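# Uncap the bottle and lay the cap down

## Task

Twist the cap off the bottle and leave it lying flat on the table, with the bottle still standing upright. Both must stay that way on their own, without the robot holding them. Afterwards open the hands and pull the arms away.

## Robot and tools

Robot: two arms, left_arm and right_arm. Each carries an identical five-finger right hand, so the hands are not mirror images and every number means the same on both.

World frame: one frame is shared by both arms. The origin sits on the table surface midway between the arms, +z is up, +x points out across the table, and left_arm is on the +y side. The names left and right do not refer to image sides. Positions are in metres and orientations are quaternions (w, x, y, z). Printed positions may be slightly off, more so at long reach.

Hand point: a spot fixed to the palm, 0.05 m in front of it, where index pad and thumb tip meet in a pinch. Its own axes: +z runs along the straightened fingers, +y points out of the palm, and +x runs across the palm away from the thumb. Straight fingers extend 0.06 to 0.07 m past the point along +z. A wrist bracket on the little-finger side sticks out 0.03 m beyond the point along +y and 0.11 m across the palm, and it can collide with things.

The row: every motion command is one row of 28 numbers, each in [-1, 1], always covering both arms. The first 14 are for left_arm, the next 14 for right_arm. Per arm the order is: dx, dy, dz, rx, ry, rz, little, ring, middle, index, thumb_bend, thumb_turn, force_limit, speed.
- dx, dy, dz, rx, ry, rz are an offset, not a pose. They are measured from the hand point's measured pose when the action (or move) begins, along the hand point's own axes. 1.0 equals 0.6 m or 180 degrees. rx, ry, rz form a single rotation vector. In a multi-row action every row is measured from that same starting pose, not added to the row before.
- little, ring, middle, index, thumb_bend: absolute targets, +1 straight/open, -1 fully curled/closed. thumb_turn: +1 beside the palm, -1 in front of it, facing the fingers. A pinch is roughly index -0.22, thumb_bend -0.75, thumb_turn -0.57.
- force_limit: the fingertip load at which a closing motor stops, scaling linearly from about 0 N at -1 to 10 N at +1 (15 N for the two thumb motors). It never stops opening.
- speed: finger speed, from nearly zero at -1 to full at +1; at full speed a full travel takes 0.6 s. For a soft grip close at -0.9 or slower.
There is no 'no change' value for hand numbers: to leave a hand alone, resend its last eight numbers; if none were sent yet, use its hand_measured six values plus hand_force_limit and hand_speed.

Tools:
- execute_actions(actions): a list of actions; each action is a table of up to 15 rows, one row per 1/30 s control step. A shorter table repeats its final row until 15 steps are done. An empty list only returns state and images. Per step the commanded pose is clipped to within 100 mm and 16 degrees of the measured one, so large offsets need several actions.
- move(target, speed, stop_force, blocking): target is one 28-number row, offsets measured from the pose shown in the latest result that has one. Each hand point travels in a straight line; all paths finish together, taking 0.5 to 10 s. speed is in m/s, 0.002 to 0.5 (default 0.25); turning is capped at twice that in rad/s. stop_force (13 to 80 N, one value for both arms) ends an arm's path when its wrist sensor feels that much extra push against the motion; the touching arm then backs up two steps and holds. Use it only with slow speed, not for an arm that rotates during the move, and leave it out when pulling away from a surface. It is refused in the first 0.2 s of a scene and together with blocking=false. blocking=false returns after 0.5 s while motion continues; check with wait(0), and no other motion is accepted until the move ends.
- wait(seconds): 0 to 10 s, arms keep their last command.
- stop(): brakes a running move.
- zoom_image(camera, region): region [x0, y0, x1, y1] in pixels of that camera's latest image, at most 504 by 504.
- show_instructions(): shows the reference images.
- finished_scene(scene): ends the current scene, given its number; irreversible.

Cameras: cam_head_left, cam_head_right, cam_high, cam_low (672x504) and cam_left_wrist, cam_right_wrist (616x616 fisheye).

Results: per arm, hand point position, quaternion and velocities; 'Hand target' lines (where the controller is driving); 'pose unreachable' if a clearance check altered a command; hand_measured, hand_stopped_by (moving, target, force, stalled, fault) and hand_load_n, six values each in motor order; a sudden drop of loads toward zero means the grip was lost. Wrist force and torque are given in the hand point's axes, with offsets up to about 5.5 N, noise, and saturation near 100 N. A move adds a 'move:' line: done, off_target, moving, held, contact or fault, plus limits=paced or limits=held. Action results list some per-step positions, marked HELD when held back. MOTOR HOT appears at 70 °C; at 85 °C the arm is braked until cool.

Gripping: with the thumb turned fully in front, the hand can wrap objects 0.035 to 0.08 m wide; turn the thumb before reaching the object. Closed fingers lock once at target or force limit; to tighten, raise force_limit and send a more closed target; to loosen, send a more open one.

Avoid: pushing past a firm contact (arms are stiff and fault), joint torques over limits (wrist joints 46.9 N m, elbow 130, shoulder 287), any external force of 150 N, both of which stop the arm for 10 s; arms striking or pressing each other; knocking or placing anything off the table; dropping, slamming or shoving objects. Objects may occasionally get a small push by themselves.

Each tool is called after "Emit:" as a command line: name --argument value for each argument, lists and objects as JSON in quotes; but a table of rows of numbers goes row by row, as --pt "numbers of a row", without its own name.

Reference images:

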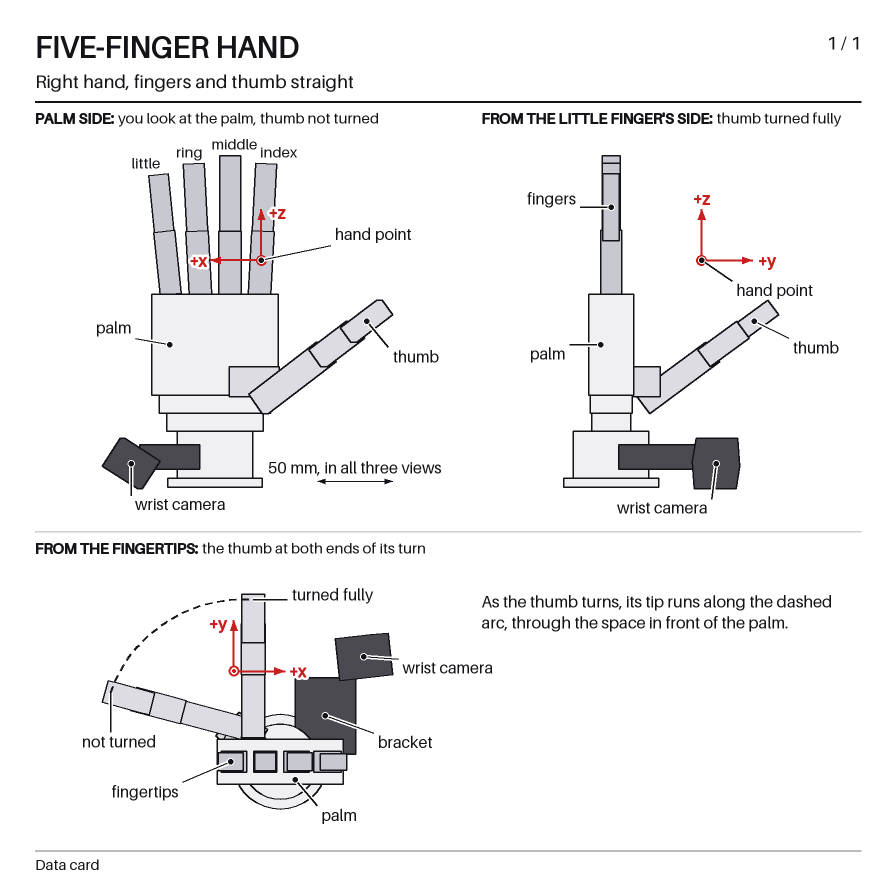

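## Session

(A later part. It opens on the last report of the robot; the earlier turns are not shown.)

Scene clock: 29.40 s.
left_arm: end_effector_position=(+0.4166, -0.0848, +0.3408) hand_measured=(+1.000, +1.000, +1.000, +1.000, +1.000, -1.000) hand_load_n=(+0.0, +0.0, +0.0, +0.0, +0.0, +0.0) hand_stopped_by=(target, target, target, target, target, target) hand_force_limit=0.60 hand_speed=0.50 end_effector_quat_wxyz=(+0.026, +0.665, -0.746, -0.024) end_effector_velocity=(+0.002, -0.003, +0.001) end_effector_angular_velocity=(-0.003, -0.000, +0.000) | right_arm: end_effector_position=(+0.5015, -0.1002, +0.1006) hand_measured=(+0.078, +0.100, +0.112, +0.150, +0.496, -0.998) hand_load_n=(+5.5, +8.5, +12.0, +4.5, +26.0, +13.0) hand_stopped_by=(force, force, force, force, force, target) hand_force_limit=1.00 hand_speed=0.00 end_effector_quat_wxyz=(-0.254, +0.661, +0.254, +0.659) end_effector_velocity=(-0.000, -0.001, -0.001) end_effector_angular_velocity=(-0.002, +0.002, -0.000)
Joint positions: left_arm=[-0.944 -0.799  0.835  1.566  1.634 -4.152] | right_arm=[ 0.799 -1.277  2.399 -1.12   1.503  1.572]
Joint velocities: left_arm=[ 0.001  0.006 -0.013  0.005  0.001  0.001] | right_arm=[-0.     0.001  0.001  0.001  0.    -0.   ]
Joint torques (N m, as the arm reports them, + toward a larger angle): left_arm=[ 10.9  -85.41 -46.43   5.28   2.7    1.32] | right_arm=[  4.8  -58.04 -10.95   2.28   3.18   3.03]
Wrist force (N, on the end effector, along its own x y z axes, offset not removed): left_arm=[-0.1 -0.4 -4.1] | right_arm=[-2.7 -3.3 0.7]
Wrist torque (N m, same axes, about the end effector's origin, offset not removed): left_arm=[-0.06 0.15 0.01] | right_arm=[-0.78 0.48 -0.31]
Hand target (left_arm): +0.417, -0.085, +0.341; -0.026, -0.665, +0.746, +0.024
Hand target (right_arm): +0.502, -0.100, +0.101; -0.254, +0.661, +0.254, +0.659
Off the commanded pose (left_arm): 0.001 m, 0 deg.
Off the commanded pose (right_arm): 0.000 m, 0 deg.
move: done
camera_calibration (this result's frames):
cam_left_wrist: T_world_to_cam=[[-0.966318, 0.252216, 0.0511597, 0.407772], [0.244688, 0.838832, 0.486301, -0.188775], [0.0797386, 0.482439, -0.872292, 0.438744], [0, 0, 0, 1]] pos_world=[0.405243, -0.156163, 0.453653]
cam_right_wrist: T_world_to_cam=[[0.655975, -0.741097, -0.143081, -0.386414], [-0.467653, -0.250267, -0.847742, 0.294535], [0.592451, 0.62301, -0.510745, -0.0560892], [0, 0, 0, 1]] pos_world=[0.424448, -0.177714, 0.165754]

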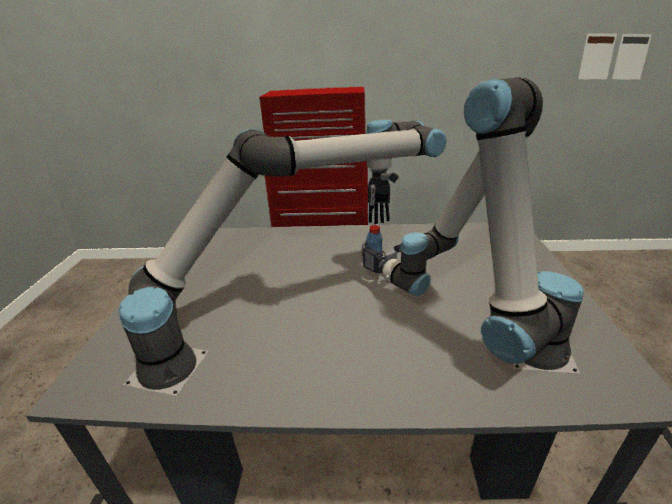

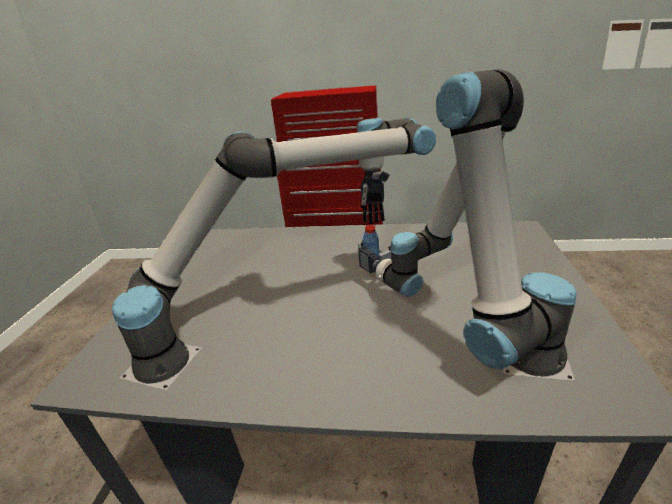

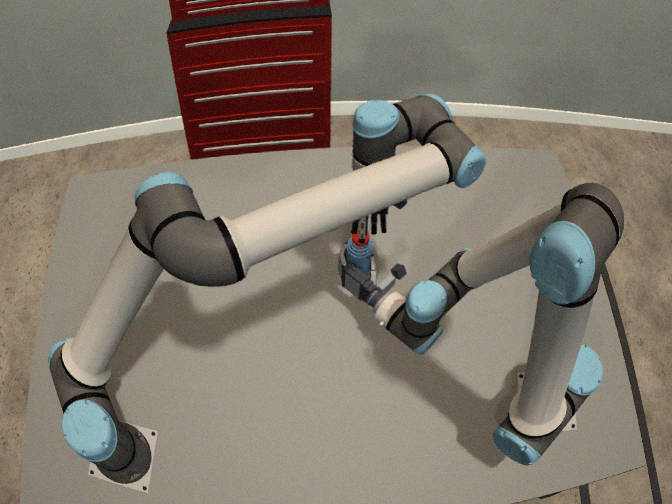

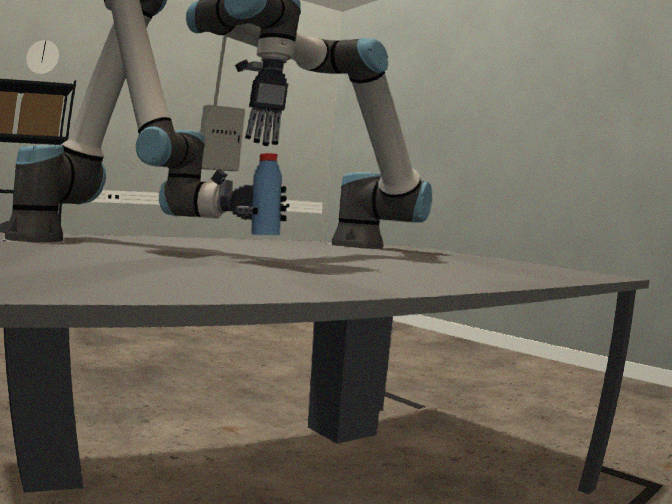

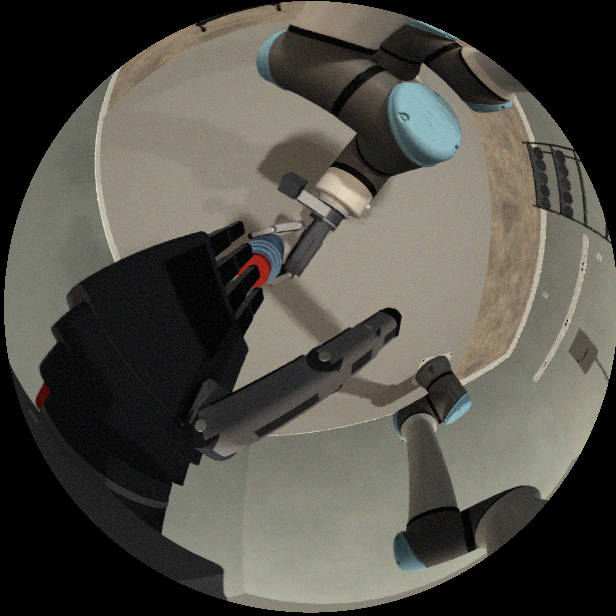

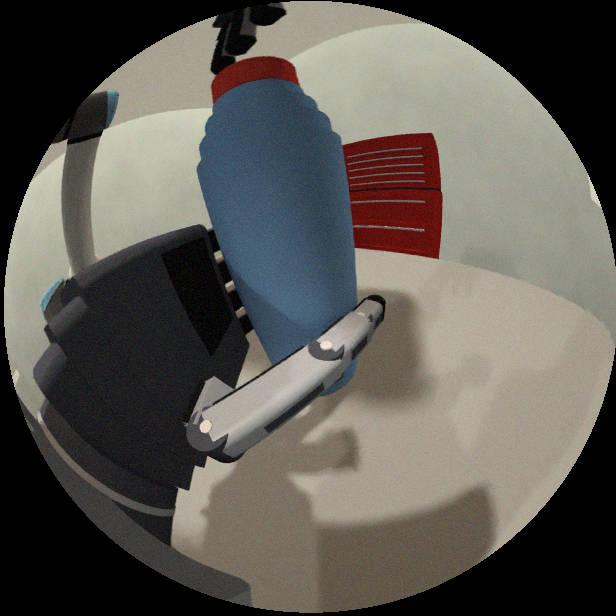

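Emit:
move --target '[0.025,-0.083,0,0,0,0.95,1,1,1,1,1,-1,0.6,0.5, 0,0,0,0,0,0,-1,-0.9,-0.9,-1,-1,-1,1,0]' --speed 0.5

Emit:
move --target '[0,0,0,0,0,0.95,1,1,1,1,1,-1,0.6,0.5, 0,0,0,0,0,0,-1,-0.9,-0.9,-1,-1,-1,1,0]' --speed 0.5

Emit:
move --target '[0,0,0,0,0,0.95,1,1,1,1,1,-1,0.6,0.5, 0,0,0,0,0,0,-1,-0.9,-0.9,-1,-1,-1,1,0]' --speed 0.5

Scene clock: 33.50 s.
left_arm: end_effector_position=(+0.4643, -0.1053, +0.3374) hand_measured=(+1.000, +1.000, +1.000, +1.000, +1.000, -1.000) hand_load_n=(+0.0, +0.0, +0.0, +0.0, +0.0, +0.0) hand_stopped_by=(target, target, target, target, target, target) hand_force_limit=0.60 hand_speed=0.50 end_effector_quat_wxyz=(-0.025, +0.691, +0.722, -0.024) end_effector_velocity=(+0.001, -0.000, +0.000) end_effector_angular_velocity=(-0.002, +0.001, -0.016) | right_arm: end_effector_position=(+0.5015, -0.1002, +0.1006) hand_measured=(+0.078, +0.100, +0.112, +0.150, +0.496, -0.998) hand_load_n=(+5.5, +8.5, +12.0, +4.5, +26.0, +13.0) hand_stopped_by=(force, force, force, force, force, target) hand_force_limit=1.00 hand_speed=0.00 end_effector_quat_wxyz=(-0.254, +0.661, +0.254, +0.659) end_effector_velocity=(-0.000, +0.000, -0.001) end_effector_angular_velocity=(-0.001, +0.002, +0.000)
Joint positions: left_arm=[-0.998 -0.957  1.091  1.464  1.635 -1.224] | right_arm=[ 0.799 -1.277  2.399 -1.12   1.503  1.572]
Joint velocities: left_arm=[ 0.002 -0.    -0.     0.     0.001  0.019] | right_arm=[-0.     0.001 -0.     0.002 -0.     0.   ]
Joint torques (N m, as the arm reports them, + toward a larger angle): left_arm=[ 10.79 -90.71 -30.06   2.14   2.29   1.54] | right_arm=[  4.02 -56.63 -11.61   1.79   3.27   3.08]
Wrist force (N, on the end effector, along its own x y z axes, offset not removed): left_arm=[1.7 -1.2 -3.4] | right_arm=[-5.8 -5.8 -0.5]
Wrist torque (N m, same axes, about the end effector's origin, offset not removed): left_arm=[-0.20 -0.19 0.06] | right_arm=[-0.76 1.02 -0.31]
Hand target (left_arm): +0.464, -0.105, +0.337; -0.025, +0.692, +0.721, -0.024
Hand target (right_arm): +0.502, -0.100, +0.101; -0.254, +0.661, +0.254, +0.659
Off the commanded pose (left_arm): 0.000 m, 0 deg.
Off the commanded pose (right_arm): 0.000 m, 0 deg.
move: done
camera_calibration (this result's frames):
cam_left_wrist: T_world_to_cam=[[0.99169, -0.0956718, -0.0860093, -0.440248], [-0.0393856, -0.862232, 0.50498, -0.235095], [-0.122472, -0.497396, -0.858835, 0.428094], [0, 0, 0, 1]] pos_world=[0.47976, -0.031893, 0.448515]
cam_right_wrist: T_world_to_cam=[[0.655975, -0.741097, -0.143081, -0.386414], [-0.467653, -0.250267, -0.847742, 0.294535], [0.592451, 0.62301, -0.510745, -0.0560892], [0, 0, 0, 1]] pos_world=[0.424448, -0.177714, 0.165754]

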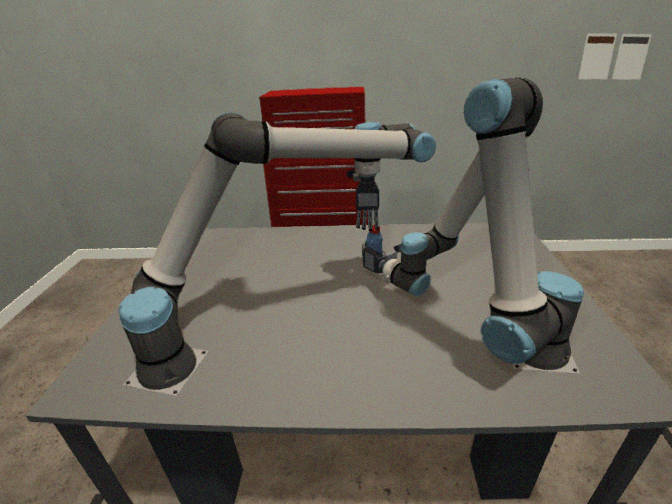

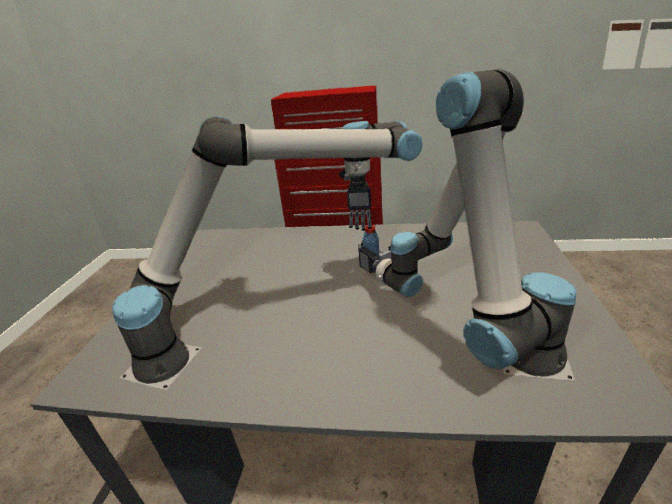

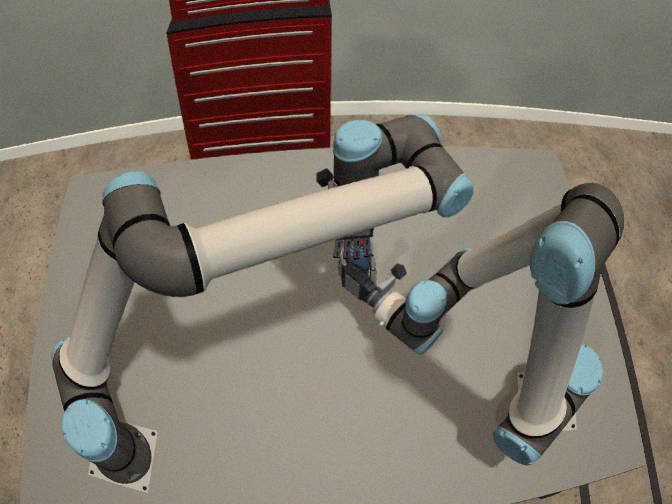

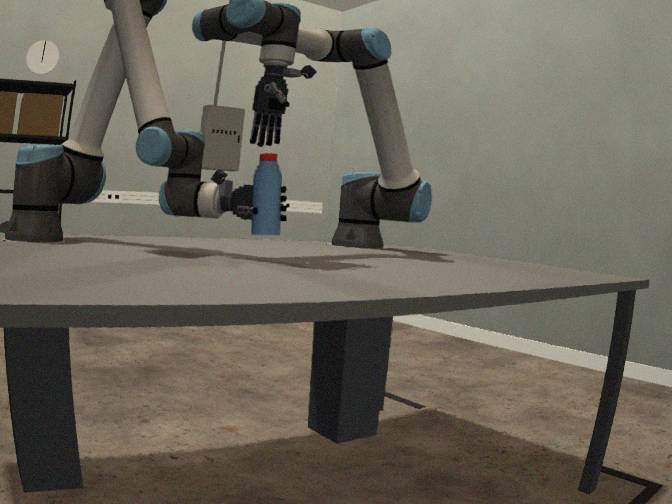

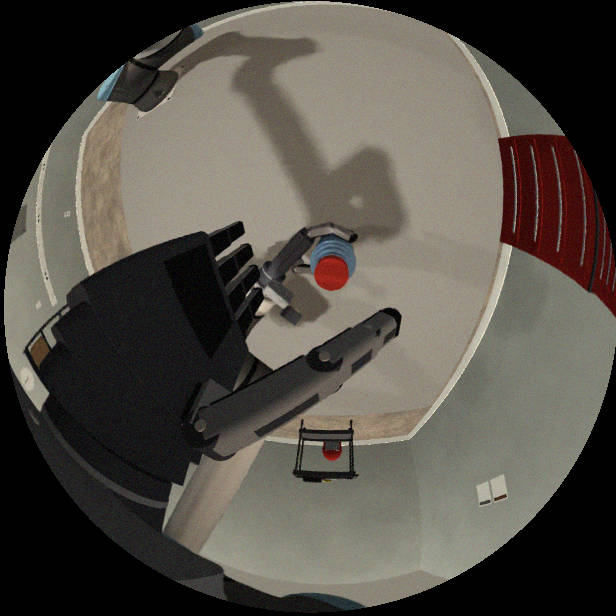

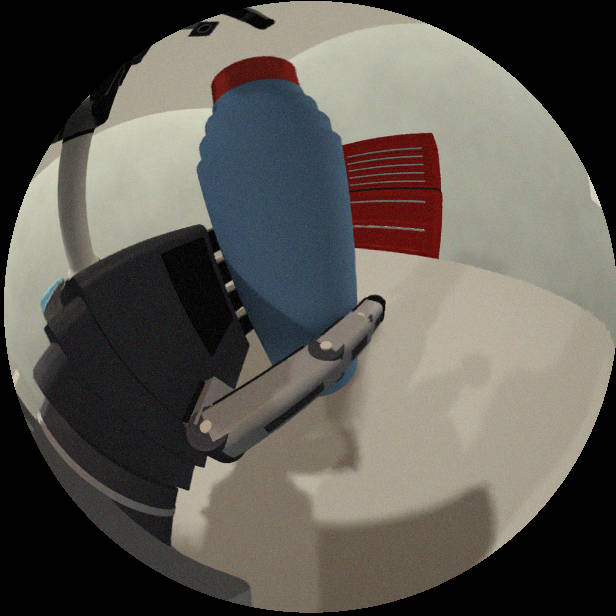

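Scene clock: 37.20 s.
left_arm: end_effector_position=(+0.4642, -0.1055, +0.3374) hand_measured=(+1.000, +1.000, +1.000, +1.000, +1.000, -1.000) hand_load_n=(+0.0, +0.0, +0.0, +0.0, +0.0, +0.0) hand_stopped_by=(target, target, target, target, target, target) hand_force_limit=0.60 hand_speed=0.50 end_effector_quat_wxyz=(+0.022, +0.775, -0.631, -0.027) end_effector_velocity=(-0.000, +0.000, +0.001) end_effector_angular_velocity=(-0.001, +0.002, -0.016) | right_arm: end_effector_position=(+0.5015, -0.1002, +0.1006) hand_measured=(+0.078, +0.100, +0.112, +0.150, +0.496, -0.998) hand_load_n=(+5.5, +8.5, +12.0, +4.5, +26.0, +13.0) hand_stopped_by=(force, force, force, force, force, target) hand_force_limit=1.00 hand_speed=0.00 end_effector_quat_wxyz=(-0.254, +0.661, +0.254, +0.659) end_effector_velocity=(+0.000, +0.000, +0.001) end_effector_angular_velocity=(+0.001, -0.002, +0.000)
Joint positions: left_arm=[-0.888 -0.713  0.689  1.629  1.631  1.869] | right_arm=[ 0.799 -1.277  2.399 -1.12   1.503  1.572]
Joint velocities: left_arm=[-0.001  0.001 -0.004  0.004  0.001  0.015] | right_arm=[ 0.    -0.001  0.    -0.001 -0.     0.   ]
Joint torques (N m, as the arm reports them, + toward a larger angle): left_arm=[-10.5  -83.96 -47.11   5.26   2.77   1.68] | right_arm=[  3.17 -52.97 -11.6    2.05   2.9    3.23]
Wrist force (N, on the end effector, along its own x y z axes, offset not removed): left_arm=[-0.5 0.2 -2.2] | right_arm=[-3.3 -2.8 1.5]
Wrist torque (N m, same axes, about the end effector's origin, offset not removed): left_arm=[0.03 0.13 0.05] | right_arm=[-0.74 0.49 -0.19]
Hand target (left_arm): +0.464, -0.105, +0.337; +0.022, +0.774, -0.632, -0.027
Hand target (right_arm): +0.502, -0.100, +0.101; -0.254, +0.661, +0.254, +0.659
Off the commanded pose (left_arm): 0.000 m, 0 deg.
Off the commanded pose (right_arm): 0.000 m, 0 deg.
move: done
camera_calibration (this result's frames):
cam_left_wrist: T_world_to_cam=[[-0.996615, -0.0631237, 0.0526756, 0.439432], [-0.0279179, 0.86247, 0.505337, -0.0587993], [-0.0773299, 0.502156, -0.861313, 0.513298], [0, 0, 0, 1]] pos_world=[0.475996, -0.179304, 0.448676]
cam_right_wrist: T_world_to_cam=[[0.655975, -0.741097, -0.143081, -0.386414], [-0.467653, -0.250267, -0.847742, 0.294535], [0.592451, 0.62301, -0.510745, -0.056089], [0, 0, 0, 1]] pos_world=[0.424448, -0.177714, 0.165754]

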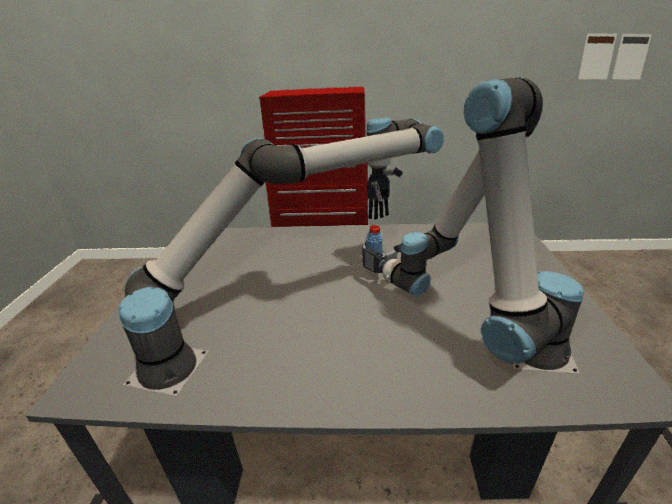

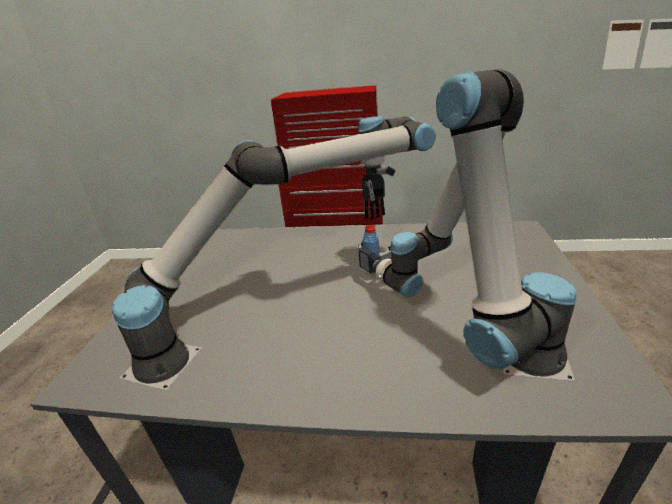

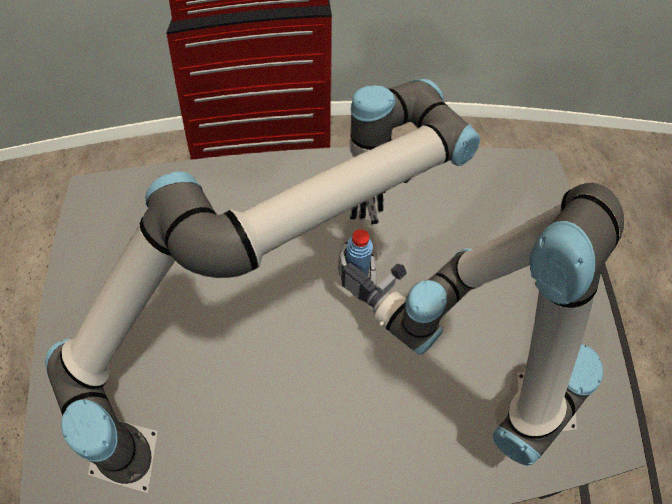

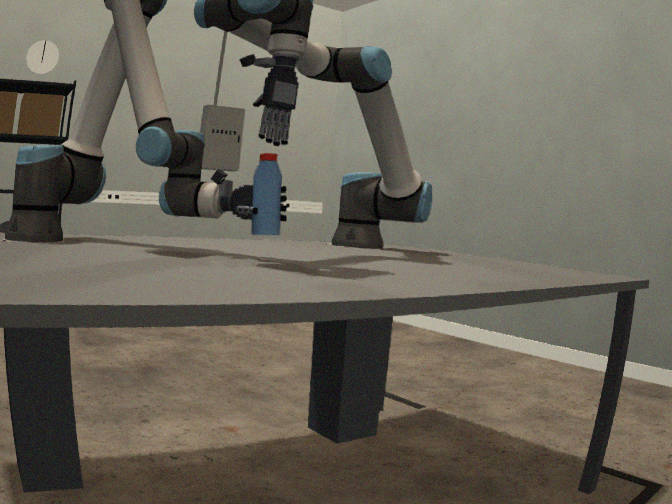

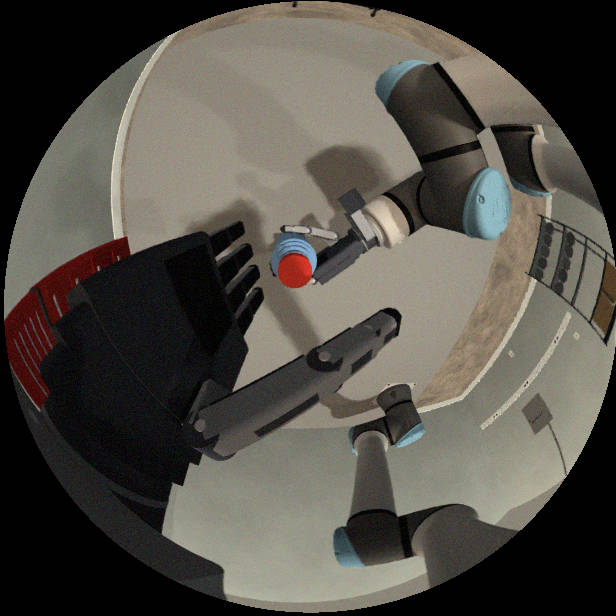

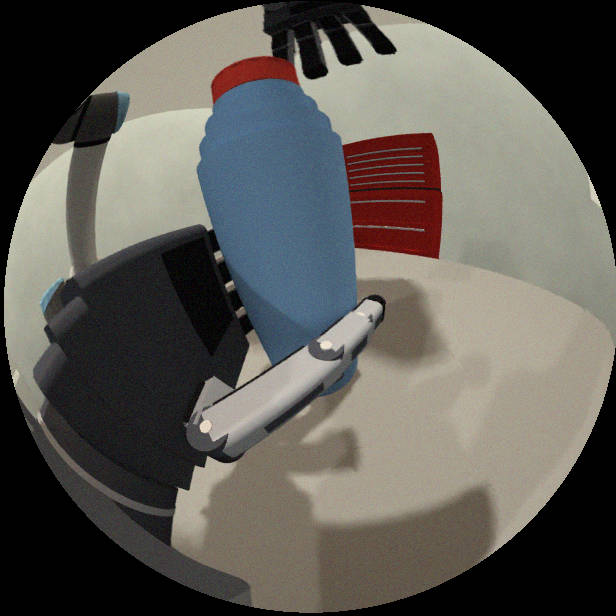

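Scene clock: 40.90 s.
left_arm: end_effector_position=(+0.4642, -0.1053, +0.3374) hand_measured=(+1.000, +1.000, +1.000, +1.000, +1.000, -1.000) hand_load_n=(+0.0, +0.0, +0.0, +0.0, +0.0, +0.0) hand_stopped_by=(target, target, target, target, target, target) hand_force_limit=0.60 hand_speed=0.50 end_effector_quat_wxyz=(-0.029, +0.568, +0.822, -0.019) end_effector_velocity=(-0.000, +0.000, +0.001) end_effector_angular_velocity=(-0.002, +0.001, -0.017) | right_arm: end_effector_position=(+0.5015, -0.1002, +0.1006) hand_measured=(+0.078, +0.100, +0.112, +0.150, +0.496, -0.998) hand_load_n=(+5.5, +8.5, +12.0, +4.5, +26.0, +13.0) hand_stopped_by=(force, force, force, force, force, target) hand_force_limit=1.00 hand_speed=0.00 end_effector_quat_wxyz=(-0.254, +0.661, +0.254, +0.659) end_effector_velocity=(-0.001, -0.001, -0.001) end_effector_angular_velocity=(-0.002, +0.002, +0.000)
Joint positions: left_arm=[-1.014 -0.931  1.048  1.48   1.635  4.725] | right_arm=[ 0.799 -1.277  2.399 -1.12   1.503  1.572]
Joint velocities: left_arm=[ 0.001 -0.003  0.002  0.     0.001  0.018] | right_arm=[ 0.    -0.     0.002  0.001  0.    -0.   ]
Joint torques (N m, as the arm reports them, + toward a larger angle): left_arm=[ 12.74 -91.89 -29.48   2.21   2.71   1.45] | right_arm=[  3.95 -54.36 -10.62   2.1    2.73   3.4 ]
Wrist force (N, on the end effector, along its own x y z axes, offset not removed): left_arm=[1.2 -1.2 -3.6] | right_arm=[0.9 -0.4 -4.8]
Wrist torque (N m, same axes, about the end effector's origin, offset not removed): left_arm=[-0.12 -0.09 0.01] | right_arm=[0.20 0.30 0.11]
Hand target (left_arm): +0.464, -0.105, +0.337; -0.029, +0.569, +0.822, -0.020
Hand target (right_arm): +0.502, -0.100, +0.101; -0.254, +0.661, +0.254, +0.659
Off the commanded pose (left_arm): 0.000 m, 0 deg.
Off the commanded pose (right_arm): 0.000 m, 0 deg.
move: done
camera_calibration (this result's frames):
cam_left_wrist: T_world_to_cam=[[0.97177, 0.220445, -0.0840654, -0.398345], [0.233114, -0.84226, 0.486061, -0.353119], [0.0363448, -0.491936, -0.869872, 0.358672], [0, 0, 0, 1]] pos_world=[0.456381, -0.0331616, 0.450149]
cam_right_wrist: T_world_to_cam=[[0.655975, -0.741097, -0.143081, -0.386414], [-0.467653, -0.250267, -0.847742, 0.294535], [0.592451, 0.62301, -0.510745, -0.0560891], [0, 0, 0, 1]] pos_world=[0.424448, -0.177714, 0.165754]

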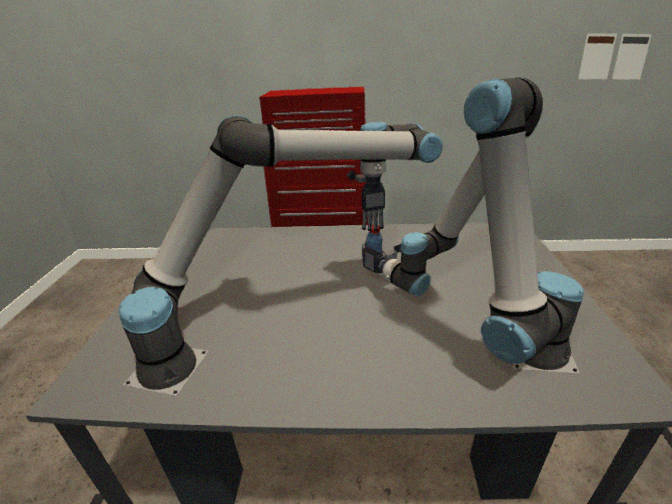

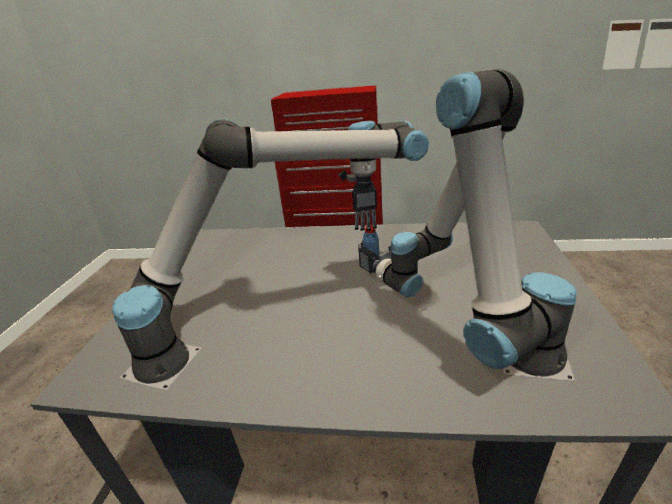

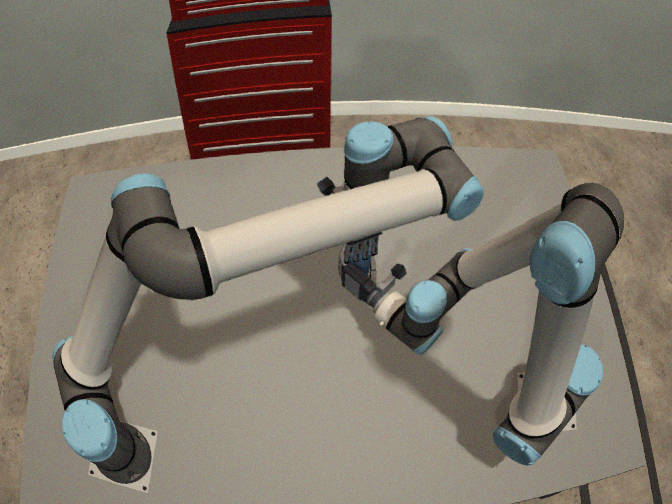

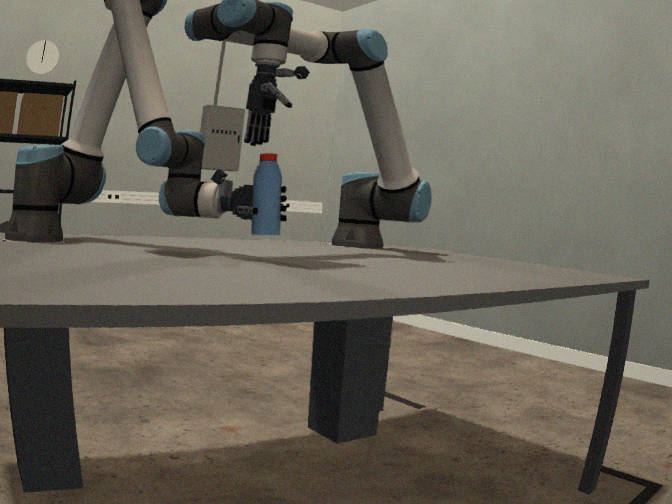

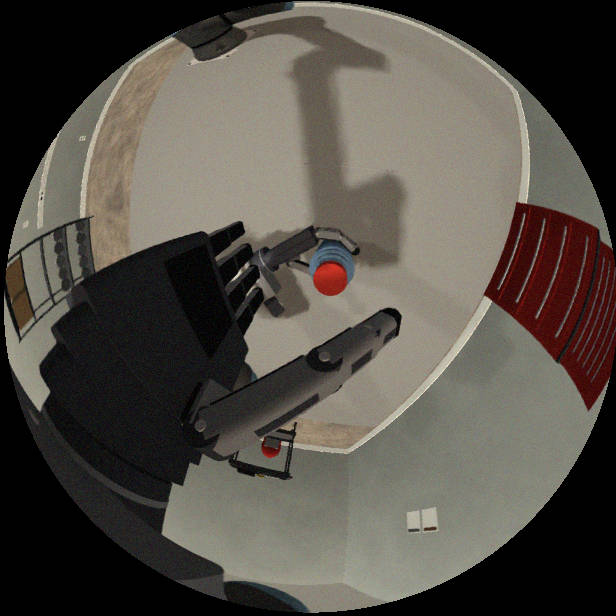

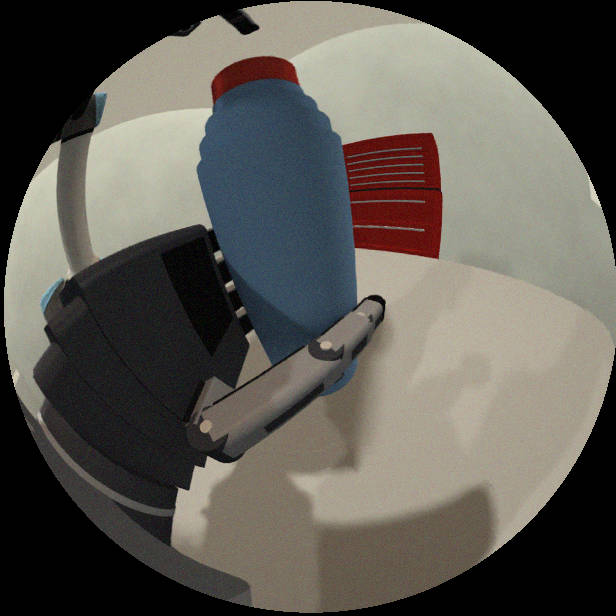

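Emit:
move --target '[0,0.03,0.185,0,0,0,-1,-1,0.4,0.4,0.6,-1,0.8,0.5, 0,0,0,0,0,0,-1,-0.9,-0.9,-1,-1,-1,1,0]' --speed 0.1

Scene clock: 42.77 s.
left_arm: end_effector_position=(+0.4732, -0.0989, +0.2259) hand_measured=(-1.000, -1.000, +0.400, +0.400, +0.600, -1.000) hand_load_n=(+0.0, +0.0, +0.0, +1.0, +0.0, +0.0) hand_stopped_by=(target, target, target, target, target, target) hand_force_limit=0.80 hand_speed=0.50 end_effector_quat_wxyz=(-0.029, +0.568, +0.822, -0.019) end_effector_velocity=(+0.001, -0.000, -0.002) end_effector_angular_velocity=(-0.003, -0.001, +0.000) | right_arm: end_effector_position=(+0.5015, -0.1002, +0.1005) hand_measured=(+0.078, +0.100, +0.112, +0.150, +0.496, -0.998) hand_load_n=(+6.0, +10.0, +15.5, +9.0, +23.5, +18.0) hand_stopped_by=(force, force, force, force, force, target) hand_force_limit=1.00 hand_speed=0.00 end_effector_quat_wxyz=(-0.254, +0.661, +0.254, +0.659) end_effector_velocity=(+0.001, +0.001, +0.000) end_effector_angular_velocity=(+0.001, -0.001, +0.000)
Joint positions: left_arm=[-1.001 -0.891  1.18   1.308  1.635  4.738] | right_arm=[ 0.799 -1.277  2.399 -1.12   1.503  1.572]
Joint velocities: left_arm=[ 0.001  0.001  0.002 -0.005 -0.     0.   ] | right_arm=[ 0.     0.001 -0.002  0.    -0.    -0.   ]
Joint torques (N m, as the arm reports them, + toward a larger angle): left_arm=[ 37.61 -44.7   -8.81  -0.89 -11.74   0.46] | right_arm=[  0.61 -59.16 -20.32 -11.78   1.46  -4.2 ]
Wrist force (N, on the end effector, along its own x y z axes, offset not removed): left_arm=[-4.9 -34.0 -43.2] | right_arm=[-38.3 3.7 33.7]
Wrist torque (N m, same axes, about the end effector's origin, offset not removed): left_arm=[2.16 0.07 -0.01] | right_arm=[-1.23 -0.94 0.06]
Hand target (left_arm): +0.473, -0.099, +0.226; -0.029, +0.568, +0.822, -0.019
Hand target (right_arm): +0.502, -0.100, +0.101; -0.254, +0.661, +0.254, +0.659
Off the commanded pose (left_arm): 0.000 m, 0 deg.
Off the commanded pose (right_arm): 0.000 m, 0 deg.
move: done
camera_calibration (this result's frames):
cam_left_wrist: T_world_to_cam=[[0.971774, 0.22041, -0.0841152, -0.417831], [0.233109, -0.842271, 0.486045, -0.295598], [0.0362815, -0.491933, -0.869877, 0.264511], [0, 0, 0, 1]] pos_world=[0.465346, -0.0267577, 0.33862]
cam_right_wrist: T_world_to_cam=[[0.65594, -0.741115, -0.143149, -0.386401], [-0.467736, -0.250243, -0.847703, 0.294527], [0.592423, 0.622999, -0.510791, -0.0560573], [0, 0, 0, 1]] pos_world=[0.424426, -0.17774, 0.165725]

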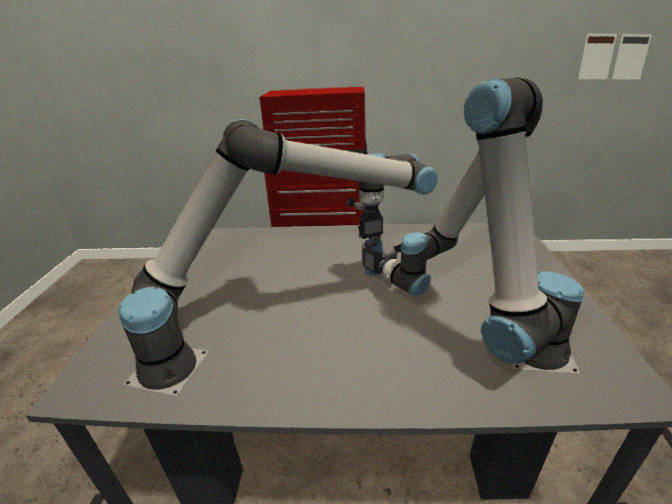

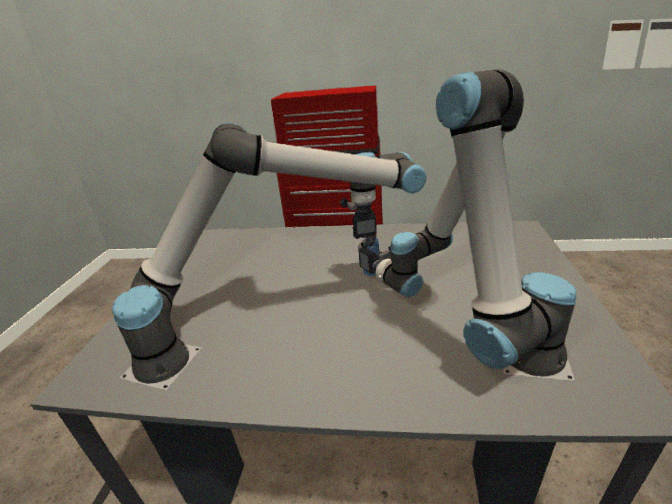

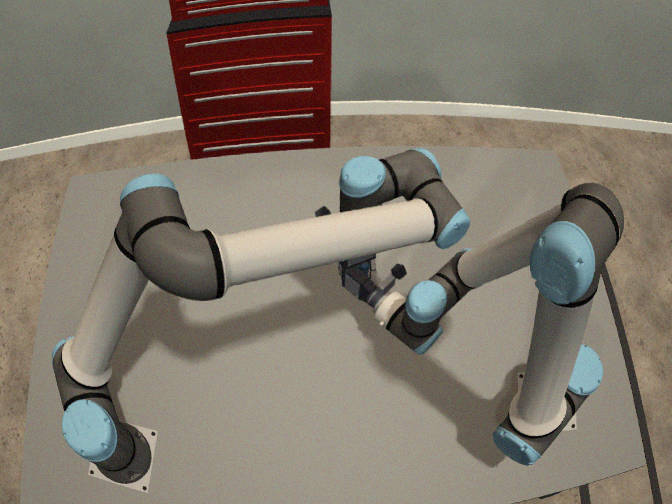

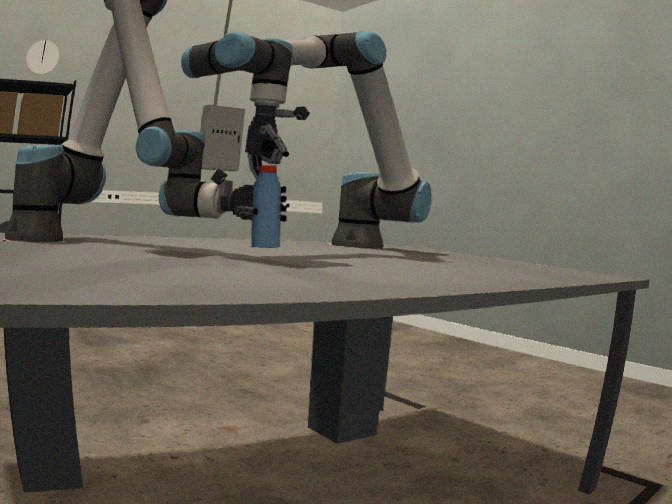

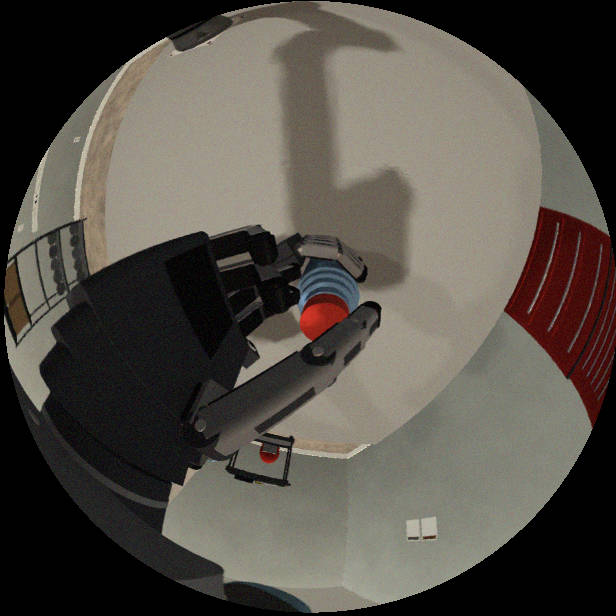

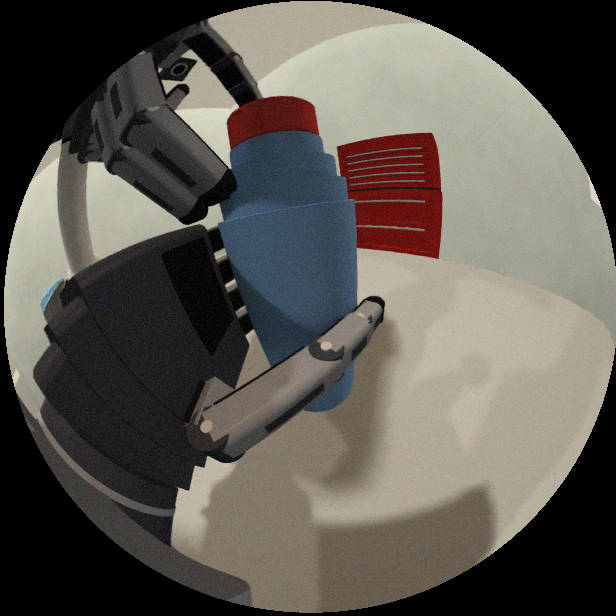

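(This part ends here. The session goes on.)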